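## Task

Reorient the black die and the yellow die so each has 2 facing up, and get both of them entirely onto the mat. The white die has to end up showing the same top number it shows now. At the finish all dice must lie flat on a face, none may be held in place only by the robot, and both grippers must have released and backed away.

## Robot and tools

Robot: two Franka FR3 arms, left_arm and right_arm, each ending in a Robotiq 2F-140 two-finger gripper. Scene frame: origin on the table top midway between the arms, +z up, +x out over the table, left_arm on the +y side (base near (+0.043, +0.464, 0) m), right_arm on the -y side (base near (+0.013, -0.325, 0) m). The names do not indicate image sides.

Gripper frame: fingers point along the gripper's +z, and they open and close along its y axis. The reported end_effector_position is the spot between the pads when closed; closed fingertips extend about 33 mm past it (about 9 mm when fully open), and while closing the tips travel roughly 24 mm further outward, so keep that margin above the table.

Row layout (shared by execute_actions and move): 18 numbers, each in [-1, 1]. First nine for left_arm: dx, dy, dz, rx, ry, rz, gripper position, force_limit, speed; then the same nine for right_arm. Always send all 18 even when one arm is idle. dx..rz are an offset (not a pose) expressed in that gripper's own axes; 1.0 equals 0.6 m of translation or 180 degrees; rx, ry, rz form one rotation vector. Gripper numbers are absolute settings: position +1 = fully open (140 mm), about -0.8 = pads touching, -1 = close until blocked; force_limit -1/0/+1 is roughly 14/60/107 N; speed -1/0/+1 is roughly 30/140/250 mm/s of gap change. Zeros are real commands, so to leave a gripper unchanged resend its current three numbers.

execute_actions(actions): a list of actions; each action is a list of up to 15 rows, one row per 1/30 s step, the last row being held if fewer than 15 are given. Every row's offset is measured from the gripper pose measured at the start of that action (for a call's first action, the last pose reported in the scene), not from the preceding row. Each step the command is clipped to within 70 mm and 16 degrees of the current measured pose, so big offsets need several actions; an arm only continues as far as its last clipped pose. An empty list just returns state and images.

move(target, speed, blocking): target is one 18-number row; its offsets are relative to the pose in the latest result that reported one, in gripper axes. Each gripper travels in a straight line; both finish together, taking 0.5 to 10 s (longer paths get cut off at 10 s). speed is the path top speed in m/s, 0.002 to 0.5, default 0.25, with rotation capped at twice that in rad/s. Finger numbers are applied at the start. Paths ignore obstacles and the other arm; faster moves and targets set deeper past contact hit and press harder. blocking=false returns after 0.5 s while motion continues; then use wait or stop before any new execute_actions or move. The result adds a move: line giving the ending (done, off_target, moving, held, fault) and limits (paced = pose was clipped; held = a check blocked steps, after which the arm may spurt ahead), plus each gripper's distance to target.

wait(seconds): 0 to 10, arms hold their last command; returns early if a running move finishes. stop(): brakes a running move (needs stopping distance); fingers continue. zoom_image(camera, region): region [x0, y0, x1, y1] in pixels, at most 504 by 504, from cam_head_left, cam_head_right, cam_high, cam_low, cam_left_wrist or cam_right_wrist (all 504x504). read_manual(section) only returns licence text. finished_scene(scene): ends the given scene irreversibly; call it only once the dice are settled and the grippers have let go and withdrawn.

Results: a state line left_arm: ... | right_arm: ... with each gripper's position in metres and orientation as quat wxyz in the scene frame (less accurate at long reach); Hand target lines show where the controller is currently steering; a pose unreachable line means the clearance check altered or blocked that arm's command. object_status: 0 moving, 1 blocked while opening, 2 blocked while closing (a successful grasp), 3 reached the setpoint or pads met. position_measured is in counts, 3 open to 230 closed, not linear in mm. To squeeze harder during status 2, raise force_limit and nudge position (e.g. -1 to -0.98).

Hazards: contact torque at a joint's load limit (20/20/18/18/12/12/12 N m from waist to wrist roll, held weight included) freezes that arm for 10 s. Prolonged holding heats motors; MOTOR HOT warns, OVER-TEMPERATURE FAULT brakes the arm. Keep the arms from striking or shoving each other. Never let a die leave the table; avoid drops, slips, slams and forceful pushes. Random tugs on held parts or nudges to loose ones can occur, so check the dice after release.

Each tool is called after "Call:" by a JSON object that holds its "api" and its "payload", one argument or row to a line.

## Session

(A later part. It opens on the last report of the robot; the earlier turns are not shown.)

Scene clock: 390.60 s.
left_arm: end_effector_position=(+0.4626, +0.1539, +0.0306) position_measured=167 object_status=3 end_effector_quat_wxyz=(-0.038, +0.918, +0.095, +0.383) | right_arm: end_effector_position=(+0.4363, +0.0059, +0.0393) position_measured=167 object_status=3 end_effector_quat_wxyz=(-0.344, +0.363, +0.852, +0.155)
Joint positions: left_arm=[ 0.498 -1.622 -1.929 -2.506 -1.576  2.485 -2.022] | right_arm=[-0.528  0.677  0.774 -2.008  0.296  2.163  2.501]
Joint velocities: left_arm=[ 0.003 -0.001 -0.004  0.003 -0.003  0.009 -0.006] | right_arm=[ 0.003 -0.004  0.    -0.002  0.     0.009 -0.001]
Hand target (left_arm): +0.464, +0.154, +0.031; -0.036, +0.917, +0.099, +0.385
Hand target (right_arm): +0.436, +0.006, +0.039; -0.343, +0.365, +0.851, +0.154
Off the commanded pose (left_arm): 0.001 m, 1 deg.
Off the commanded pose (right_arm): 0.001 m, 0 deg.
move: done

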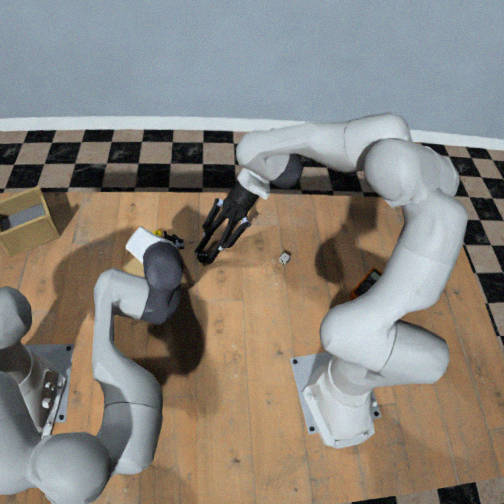

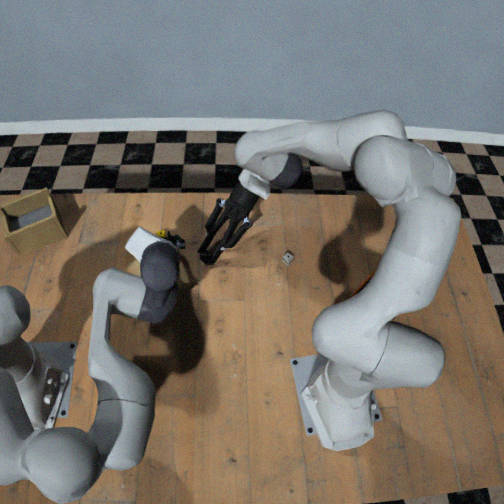

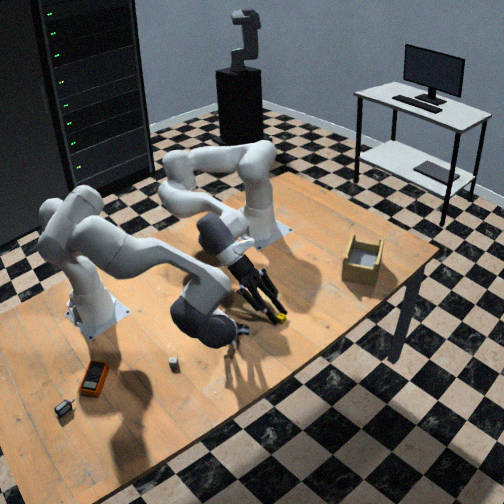

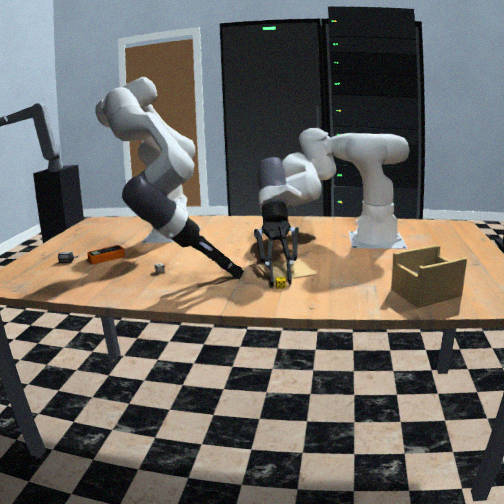

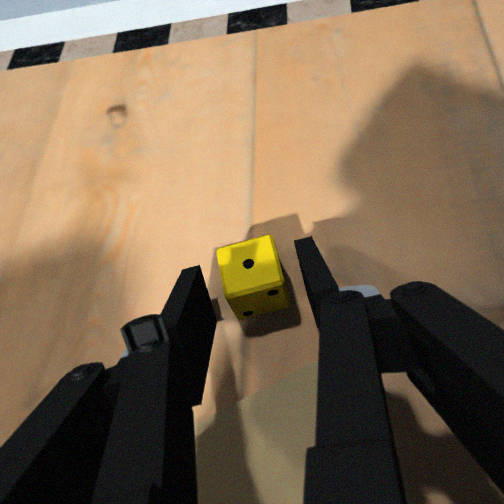

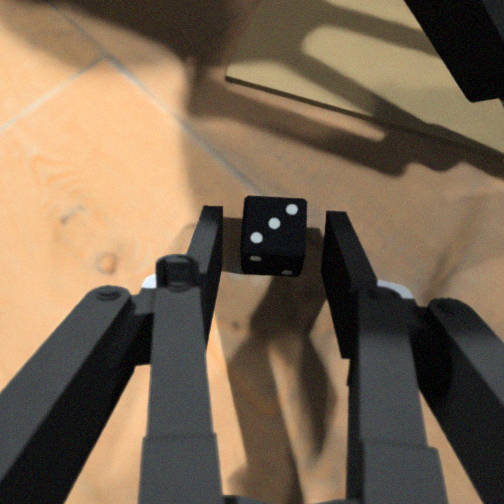

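Call:
{"api": "move", "payload": {
  "target": [0,0,0,0,0,0,-1,0,-0.6, 0,0,0,0,0,0,-1,0,-0.6],
  "speed": 0.03
}}

Call:
{"api": "zoom_image", "payload": {
  "camera": "cam_left_wrist",
  "region": [130, 200, 390, 420]
}}

Call:
{"api": "zoom_image", "payload": {
  "camera": "cam_right_wrist",
  "region": [160, 130, 400, 330]
}}

Call:
{"api": "zoom_image", "payload": {
  "camera": "cam_high",
  "region": [240, 285, 310, 335]
}}

Scene clock: 414.27 s.
left_arm: end_effector_position=(+0.4631, +0.1534, +0.0311) position_measured=198 object_status=2 end_effector_quat_wxyz=(-0.037, +0.918, +0.096, +0.384) | right_arm: end_effector_position=(+0.4373, +0.0062, +0.0398) position_measured=198 object_status=2 end_effector_quat_wxyz=(-0.343, +0.363, +0.852, +0.156)
Joint positions: left_arm=[ 0.498 -1.622 -1.929 -2.506 -1.576  2.488 -2.024] | right_arm=[-0.528  0.676  0.775 -2.007  0.296  2.164  2.501]
Joint velocities: left_arm=[-0.    -0.    -0.001  0.     0.001  0.    -0.001] | right_arm=[-0.     0.    -0.001 -0.001 -0.001 -0.001  0.   ]
Hand target (left_arm): +0.463, +0.154, +0.031; -0.038, +0.918, +0.095, +0.383
Hand target (right_arm): +0.436, +0.006, +0.039; -0.344, +0.363, +0.852, +0.155
Off the commanded pose (left_arm): 0.001 m, 0 deg.
Off the commanded pose (right_arm): 0.001 m, 0 deg.
move: done

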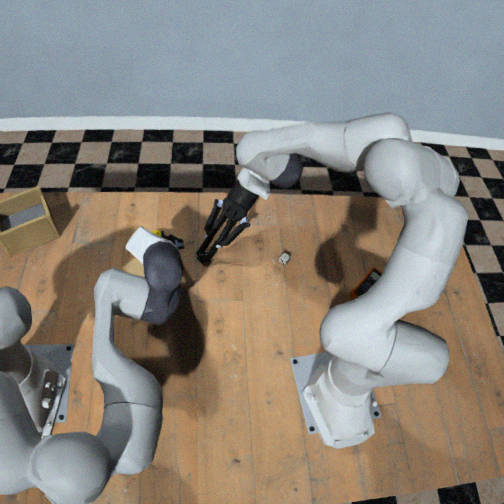

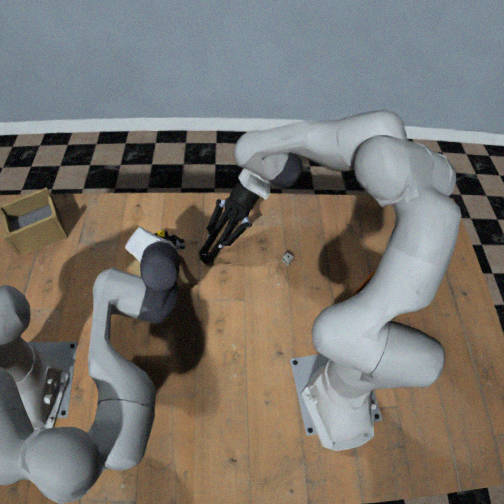

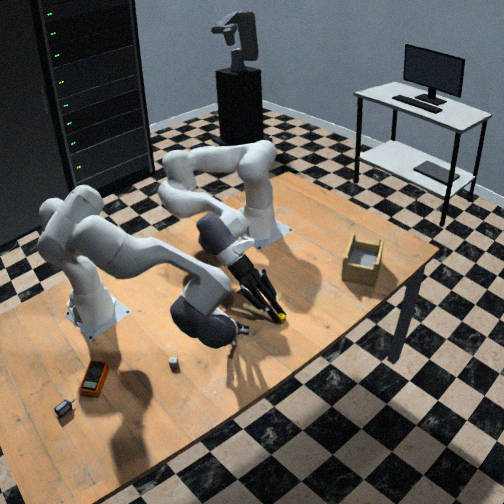

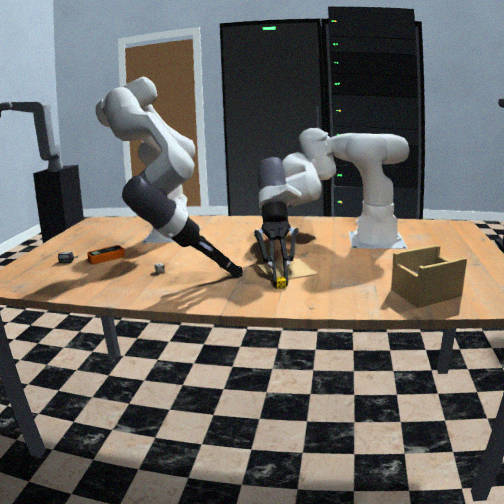

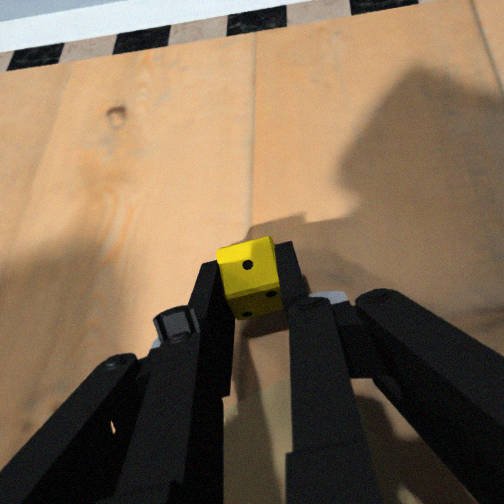

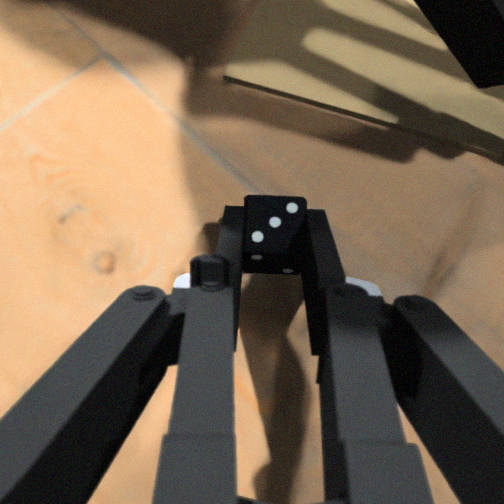

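Region (130, 200, 390, 420) of cam_left_wrist's 504x504 image, scaled by 1.938, with more detail than that image has; it fills the top 426 rows of this view, and the rest is white.

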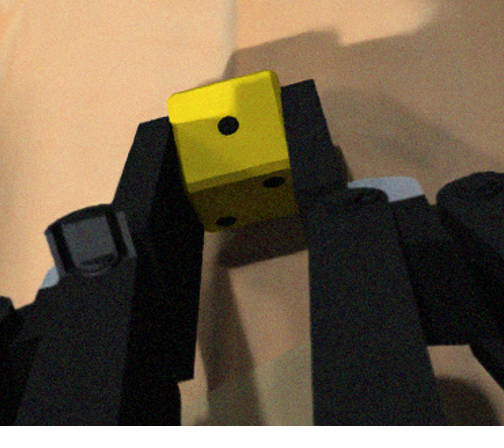

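Region (160, 130, 400, 330) of cam_right_wrist's 504x504 image, scaled by 2.100, with more detail than that image has.

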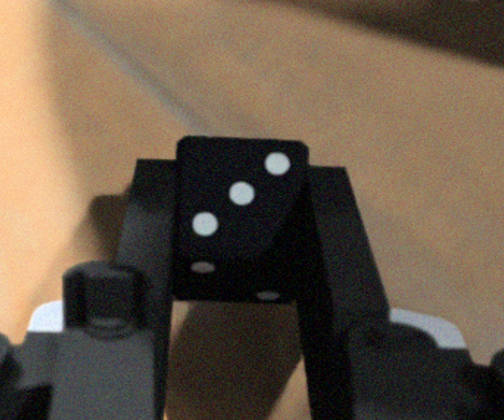

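Region (240, 285, 310, 335) of cam_high's 504x504 image, scaled by 7.200, with more detail than that image has; it fills the top 360 rows of this view, and the rest is white.

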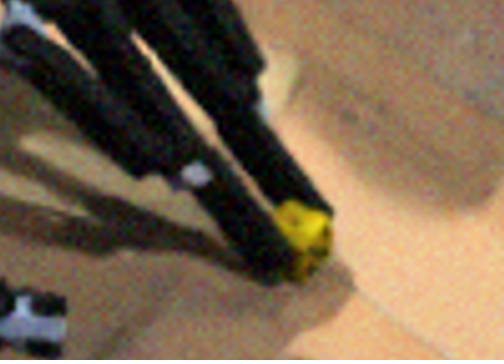

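Call:
{"api": "move", "payload": {
  "target": [0.0356,0.0003,-0.0352,0,0,0,-1,0,-0.6, 0.0349,0.0008,-0.0358,0,0,0,-1,0,-0.6],
  "speed": 0.1
}}

Call:
{"api": "move", "payload": {
  "target": [-0.1377,-0.0868,-0.1283,0.0008,-0.0878,0.9373,-1,0,-0.6, 0.1108,0.0983,0.1218,0.0022,-0.0914,-0.9320,-1,0,-0.6],
  "speed": 0.5
}}

Call:
{"api": "zoom_image", "payload": {
  "camera": "cam_low",
  "region": [225, 230, 335, 290]
}}

Scene clock: 480.87 s.
left_arm: end_effector_position=(+0.4637, +0.1530, +0.0609) position_measured=198 object_status=2 end_effector_quat_wxyz=(-0.035, +0.917, +0.099, +0.386) | right_arm: end_effector_position=(+0.4395, +0.0064, +0.0687) position_measured=198 object_status=2 end_effector_quat_wxyz=(-0.340, +0.359, +0.855, +0.157)
Joint positions: left_arm=[ 0.483 -1.605 -1.858 -2.533 -1.523  2.46  -2.019] | right_arm=[-0.549  0.616  0.801 -2.008  0.32   2.118  2.506]
Joint velocities: left_arm=[-0.002  0.001  0.    -0.002  0.004 -0.009  0.003] | right_arm=[-0.001 -0.003 -0.001 -0.001  0.006 -0.012  0.004]
Hand target (left_arm): +0.463, +0.153, +0.061; -0.037, +0.918, +0.096, +0.384
Hand target (right_arm): +0.438, +0.006, +0.069; -0.343, +0.363, +0.852, +0.155
Off the commanded pose (left_arm): 0.001 m, 1 deg.
Off the commanded pose (right_arm): 0.002 m, 1 deg.
move: done

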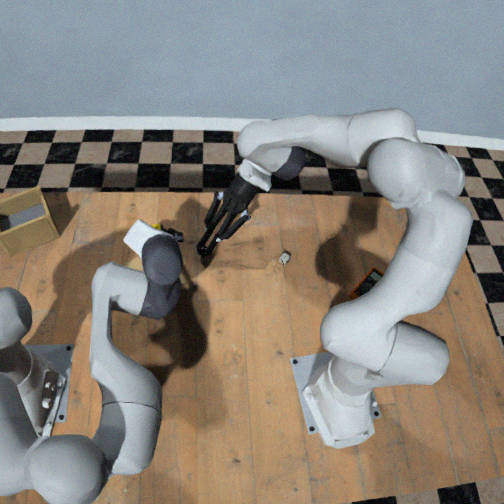

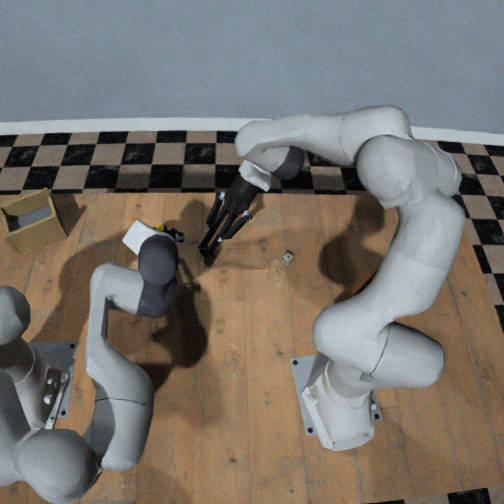

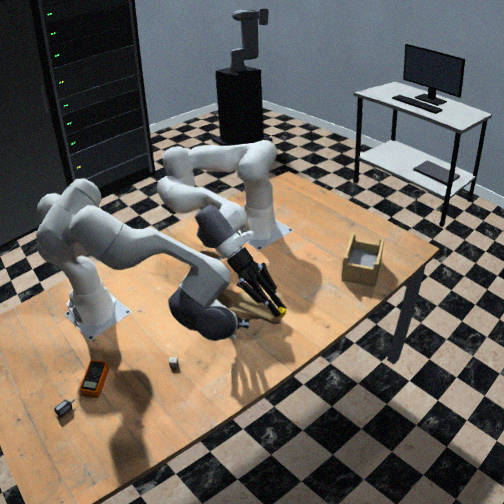

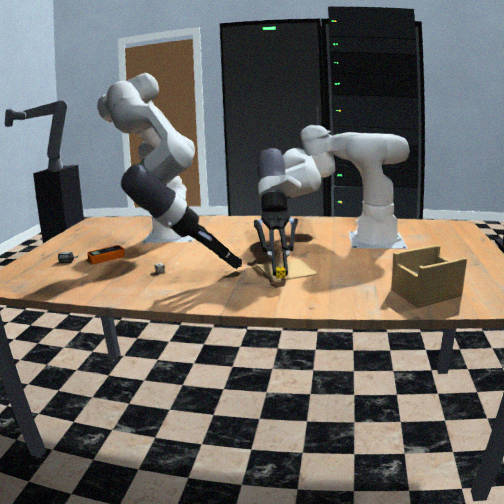

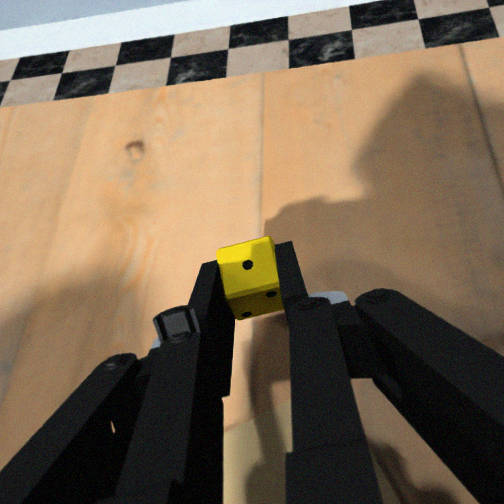

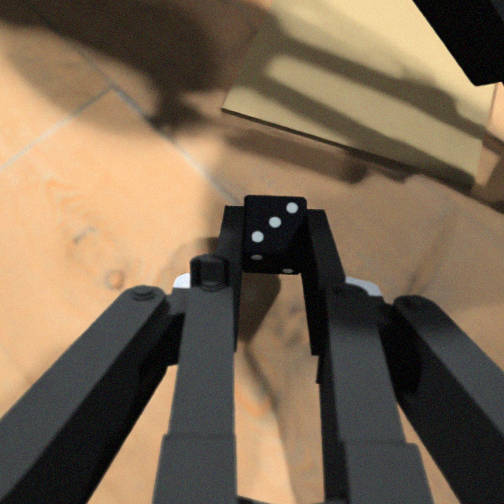

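Scene clock: 485.03 s.
left_arm: end_effector_position=(+0.3435, +0.1879, +0.0524) position_measured=198 object_status=2 end_effector_quat_wxyz=(+0.381, -0.225, +0.892, +0.093) | right_arm: end_effector_position=(+0.4191, +0.1154, +0.0680) position_measured=198 object_status=2 end_effector_quat_wxyz=(-0.207, +0.788, -0.485, -0.318)
Joint positions: left_arm=[ 0.31  -0.876 -1.782 -2.724 -0.197  2.63  -0.14 ] | right_arm=[-0.943  1.594  1.417 -2.117 -1.061  2.237  0.598]
Joint velocities: left_arm=[-0.     0.003  0.001 -0.     0.006  0.001  0.006] | right_arm=[-0.001 -0.001  0.     0.001 -0.001 -0.005 -0.029]
Hand target (left_arm): +0.344, +0.188, +0.053; +0.380, -0.221, +0.893, +0.094
Hand target (right_arm): +0.421, +0.114, +0.068; -0.209, +0.792, -0.480, -0.314
Off the commanded pose (left_arm): 0.008 m, 1 deg.
Off the commanded pose (right_arm): 0.007 m, 2 deg.
move: off_target (left_arm, right_arm); limits=paced

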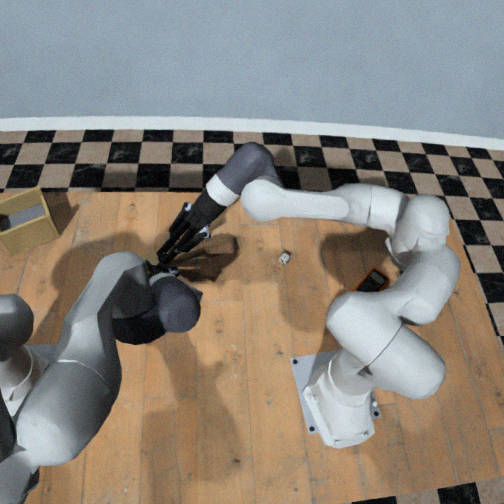

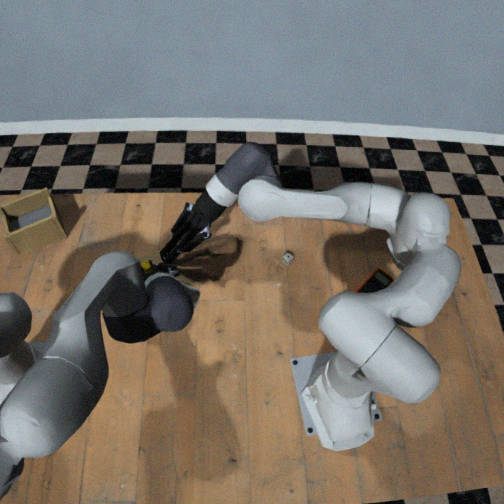

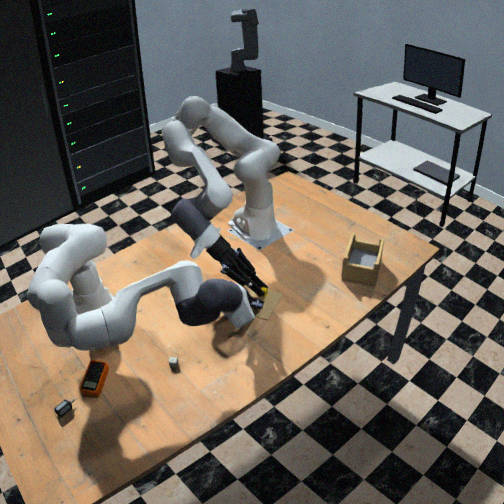

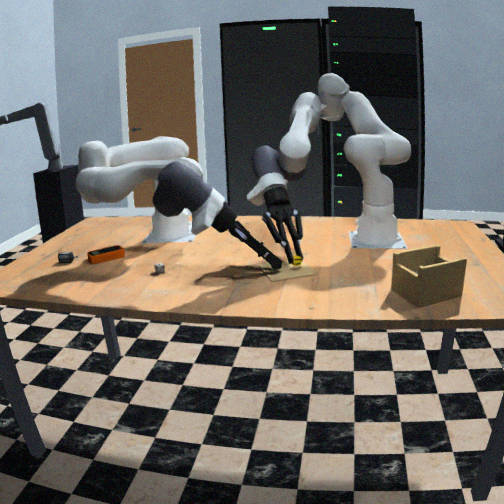

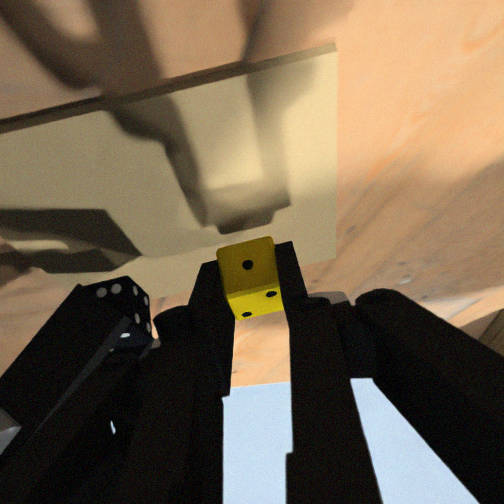

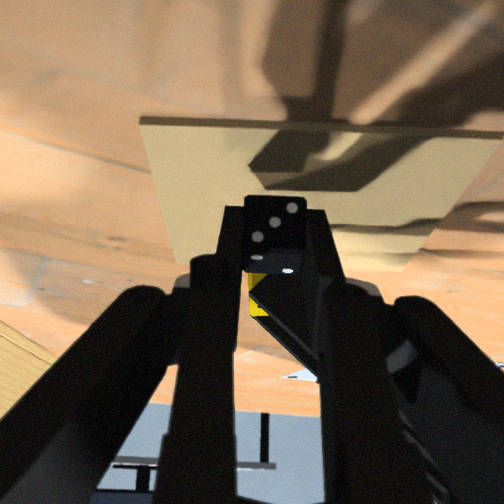

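Region (225, 230, 335, 290) of cam_low's 504x504 image, scaled by 4.582, with more detail than that image has; it fills the top 275 rows of this view, and the rest is white.

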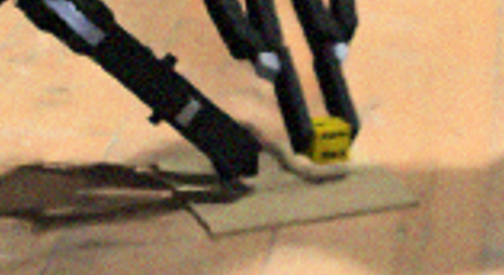

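Call:
{"api": "zoom_image", "payload": {
  "camera": "cam_left_wrist",
  "region": [0, 170, 360, 400]
}}

Call:
{"api": "zoom_image", "payload": {
  "camera": "cam_right_wrist",
  "region": [130, 100, 430, 340]
}}

Call:
{"api": "zoom_image", "payload": {
  "camera": "cam_low",
  "region": [255, 245, 320, 285]
}}

Region (0, 170, 360, 400) of cam_left_wrist's 504x504 image, scaled by 1.400, with more detail than that image has; it fills the top 322 rows of this view, and the rest is white.

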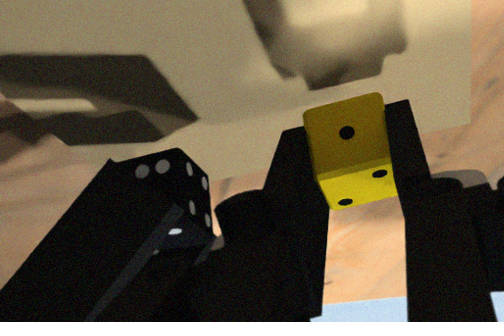

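Region (130, 100, 430, 340) of cam_right_wrist's 504x504 image, scaled by 1.680, with more detail than that image has; it fills the top 403 rows of this view, and the rest is white.

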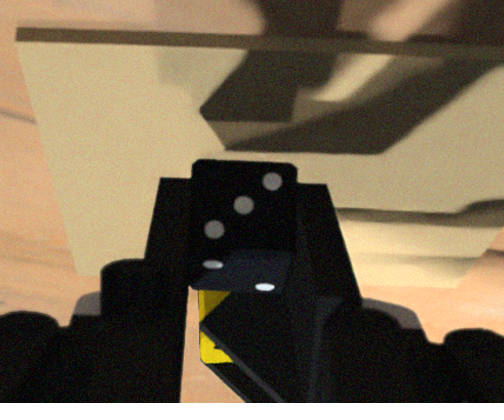

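Region (255, 245, 320, 285) of cam_low's 504x504 image, scaled by 7.754, with more detail than that image has; it fills the top 310 rows of this view, and the rest is white.

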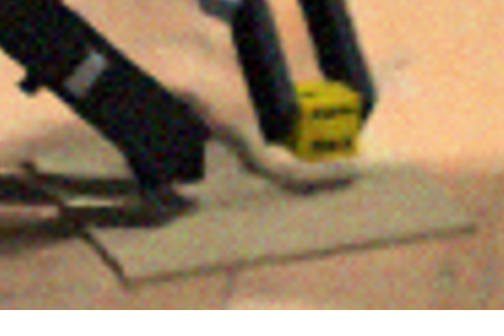

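Call:
{"api": "zoom_image", "payload": {
  "camera": "cam_right_wrist",
  "region": [215, 185, 335, 335]
}}

Call:
{"api": "zoom_image", "payload": {
  "camera": "cam_left_wrist",
  "region": [50, 255, 190, 365]
}}

Region (215, 185, 335, 335) of cam_right_wrist's 504x504 image, scaled by 3.360, with more detail than that image has; it fills the left 403 columns of this view, and the rest is white.

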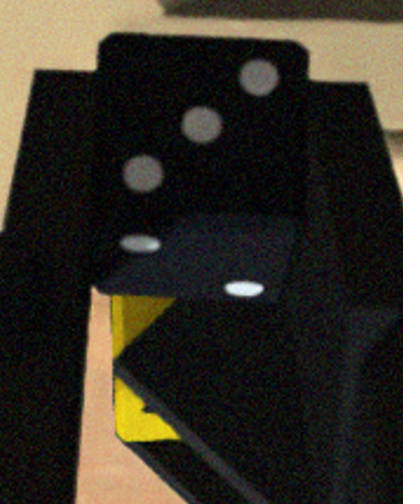

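Region (50, 255, 190, 365) of cam_left_wrist's 504x504 image, scaled by 3.600, with more detail than that image has; it fills the top 396 rows of this view, and the rest is white.

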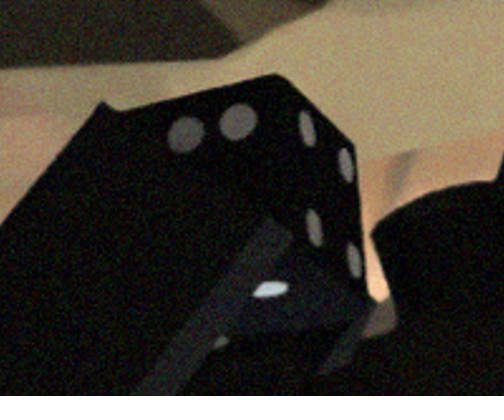

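Call:
{"api": "move", "payload": {
  "target": [0.0156,0.0001,0.0150,0,0.0139,0,-1,0,-0.6, 0.0176,0.0004,0.0178,0,0,0,-1,0,-0.6],
  "speed": 0.05
}}

Call:
{"api": "zoom_image", "payload": {
  "camera": "cam_left_wrist",
  "region": [0, 170, 360, 400]
}}

Call:
{"api": "zoom_image", "payload": {
  "camera": "cam_right_wrist",
  "region": [130, 100, 430, 340]
}}

Call:
{"api": "zoom_image", "payload": {
  "camera": "cam_low",
  "region": [255, 245, 320, 285]
}}

Scene clock: 542.77 s.
left_arm: end_effector_position=(+0.3440, +0.1884, +0.0405) position_measured=198 object_status=2 end_effector_quat_wxyz=(+0.362, -0.231, +0.899, +0.088) | right_arm: end_effector_position=(+0.4180, +0.1143, +0.0538) position_measured=198 object_status=2 end_effector_quat_wxyz=(-0.205, +0.788, -0.486, -0.318)
Joint positions: left_arm=[ 0.358 -0.837 -1.802 -2.729 -0.196  2.671 -0.137] | right_arm=[-0.941  1.604  1.392 -2.113 -1.074  2.248  0.589]
Joint velocities: left_arm=[ 0.003  0.005 -0.001  0.001 -0.     0.017 -0.001] | right_arm=[-0.002 -0.    -0.    -0.    -0.003  0.005  0.001]
Hand target (left_arm): +0.344, +0.188, +0.040; +0.361, -0.227, +0.900, +0.088
Hand target (right_arm): +0.419, +0.115, +0.053; -0.207, +0.788, -0.485, -0.317
Off the commanded pose (left_arm): 0.001 m, 0 deg.
Off the commanded pose (right_arm): 0.002 m, 0 deg.
move: done

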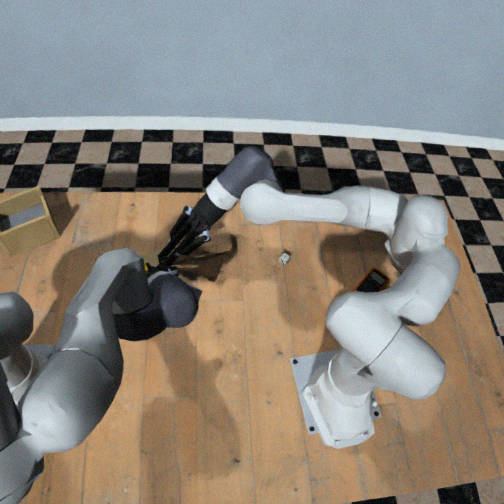

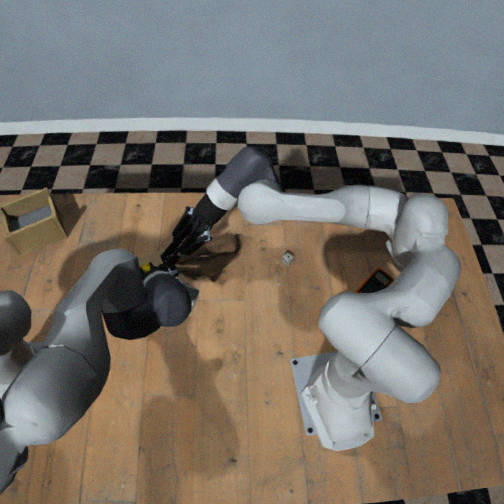

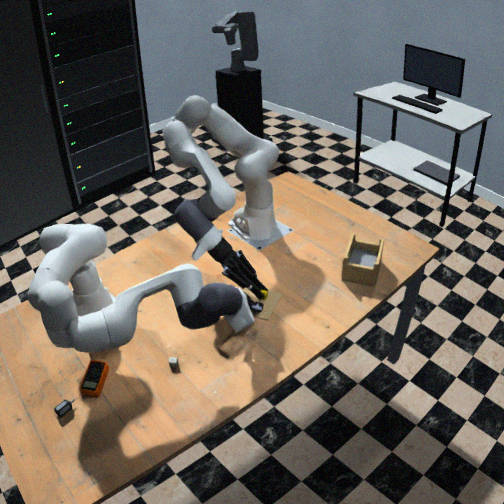

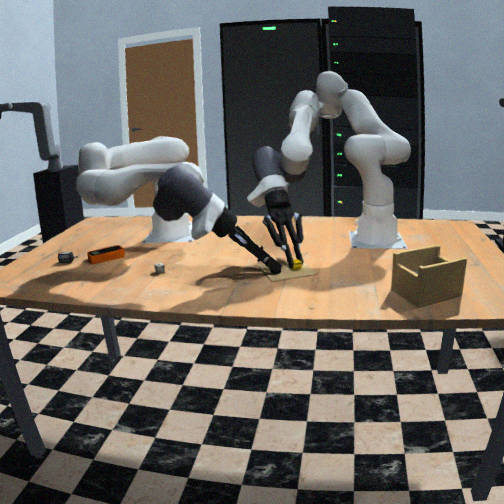

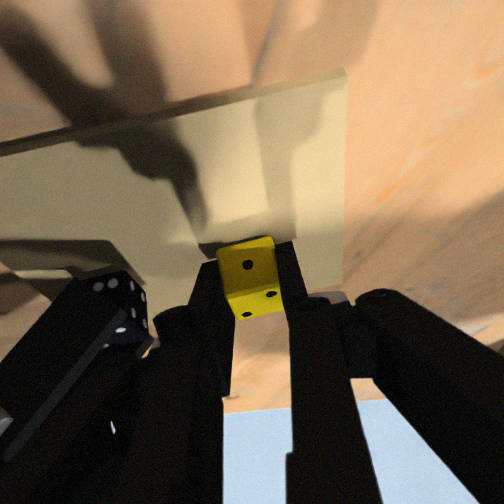

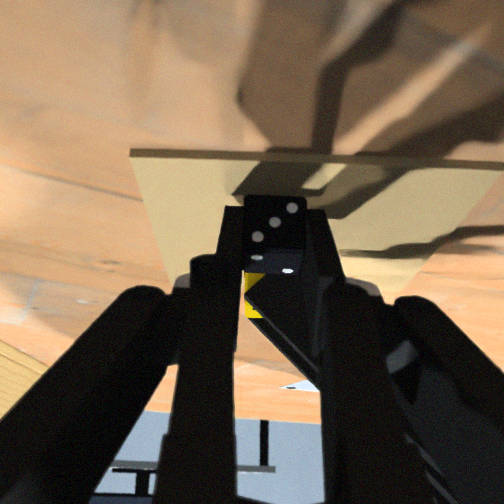

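Region (0, 170, 360, 400) of cam_left_wrist's 504x504 image, scaled by 1.400, with more detail than that image has; it fills the top 322 rows of this view, and the rest is white.

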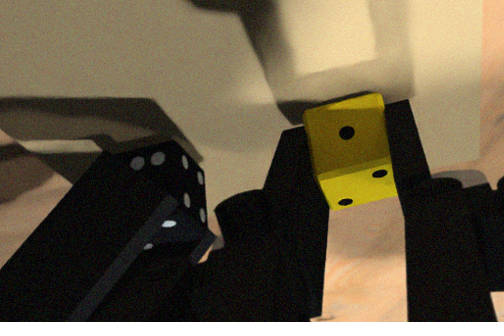

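Region (130, 100, 430, 340) of cam_right_wrist's 504x504 image, scaled by 1.680, with more detail than that image has; it fills the top 403 rows of this view, and the rest is white.

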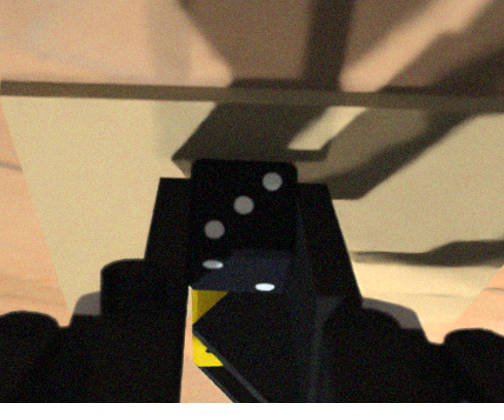

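Region (255, 245, 320, 285) of cam_low's 504x504 image, scaled by 7.754, with more detail than that image has; it fills the top 310 rows of this view, and the rest is white.

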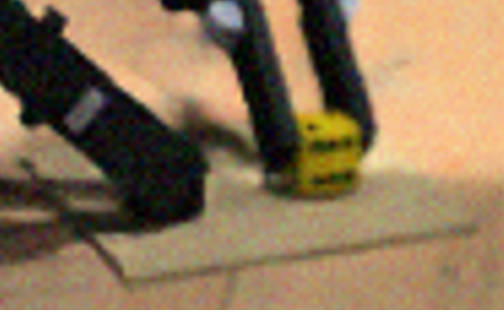

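Call:
{"api": "move", "payload": {
  "target": [0.0070,0,0.0073,0,0,0,-1,0,-0.6, 0.0055,0.0001,0.0056,0,0,0,-1,0,-0.6],
  "speed": 0.02
}}

Call:
{"api": "zoom_image", "payload": {
  "camera": "cam_left_wrist",
  "region": [0, 170, 360, 400]
}}

Call:
{"api": "zoom_image", "payload": {
  "camera": "cam_right_wrist",
  "region": [130, 100, 430, 340]
}}

Scene clock: 558.53 s.
left_arm: end_effector_position=(+0.3454, +0.1889, +0.0375) position_measured=198 object_status=2 end_effector_quat_wxyz=(+0.364, -0.229, +0.898, +0.090) | right_arm: end_effector_position=(+0.4173, +0.1143, +0.0514) position_measured=198 object_status=2 end_effector_quat_wxyz=(-0.204, +0.787, -0.487, -0.320)
Joint positions: left_arm=[ 0.373 -0.841 -1.818 -2.725 -0.196  2.677 -0.137] | right_arm=[-0.941  1.607  1.387 -2.113 -1.075  2.252  0.589]
Joint velocities: left_arm=[ 0.001 -0.001 -0.002  0.002 -0.001  0.    -0.001] | right_arm=[ 0.001  0.001 -0.002  0.001 -0.     0.003  0.001]
Hand target (left_arm): +0.344, +0.188, +0.035; +0.363, -0.231, +0.899, +0.088
Hand target (right_arm): +0.418, +0.114, +0.049; -0.205, +0.788, -0.486, -0.318
Off the commanded pose (left_arm): 0.003 m, 0 deg.
Off the commanded pose (right_arm): 0.002 m, 0 deg.
move: done

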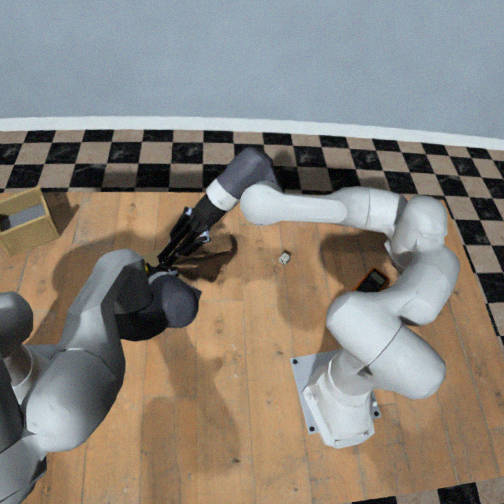

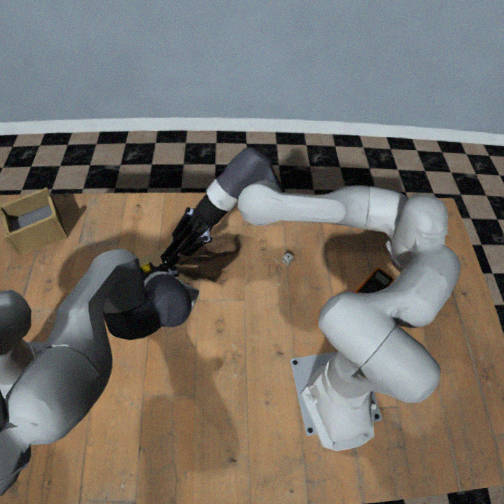

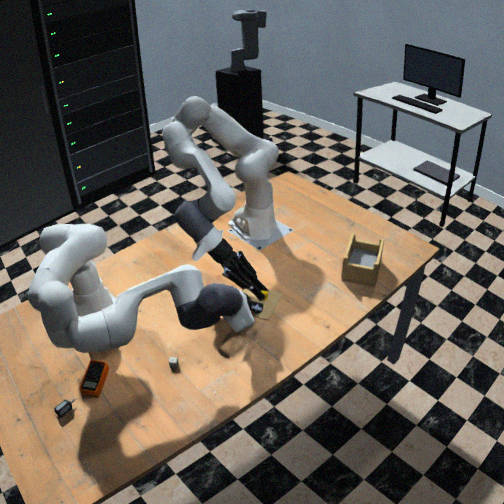

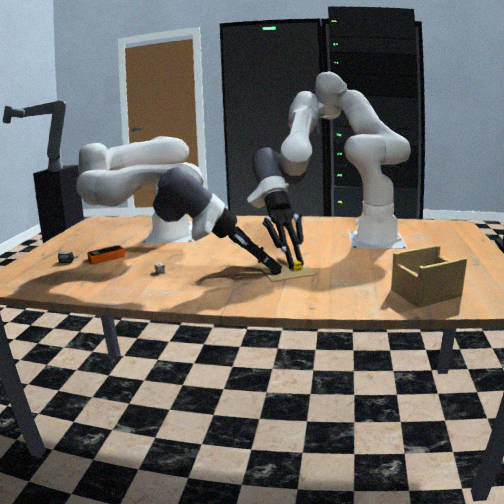

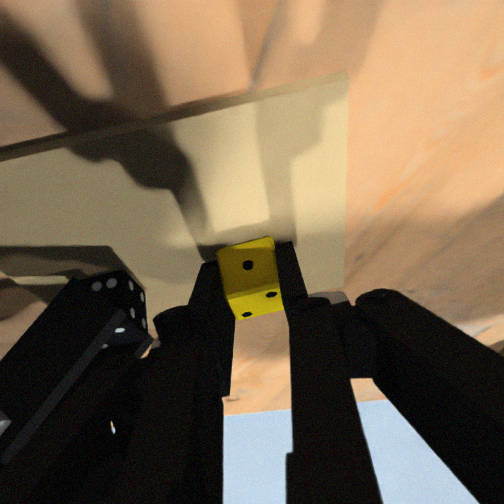

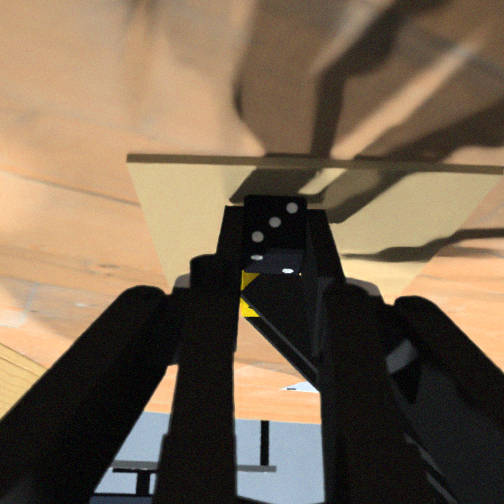

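Region (0, 170, 360, 400) of cam_left_wrist's 504x504 image, scaled by 1.400, with more detail than that image has; it fills the top 322 rows of this view, and the rest is white.

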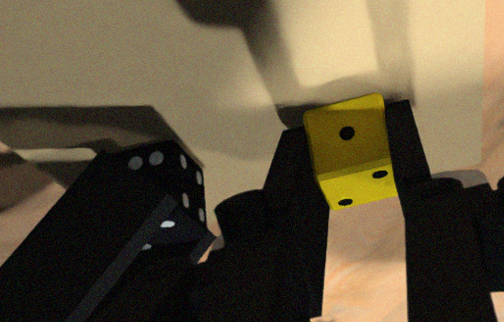

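Region (130, 100, 430, 340) of cam_right_wrist's 504x504 image, scaled by 1.680, with more detail than that image has; it fills the top 403 rows of this view, and the rest is white.

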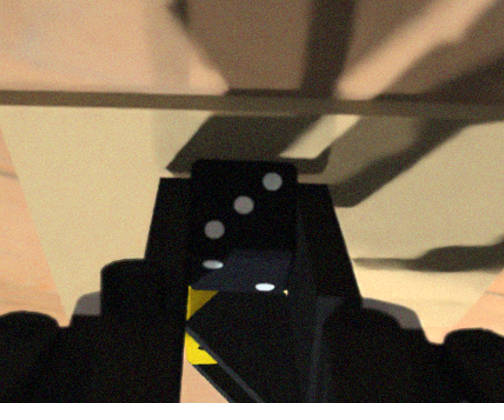

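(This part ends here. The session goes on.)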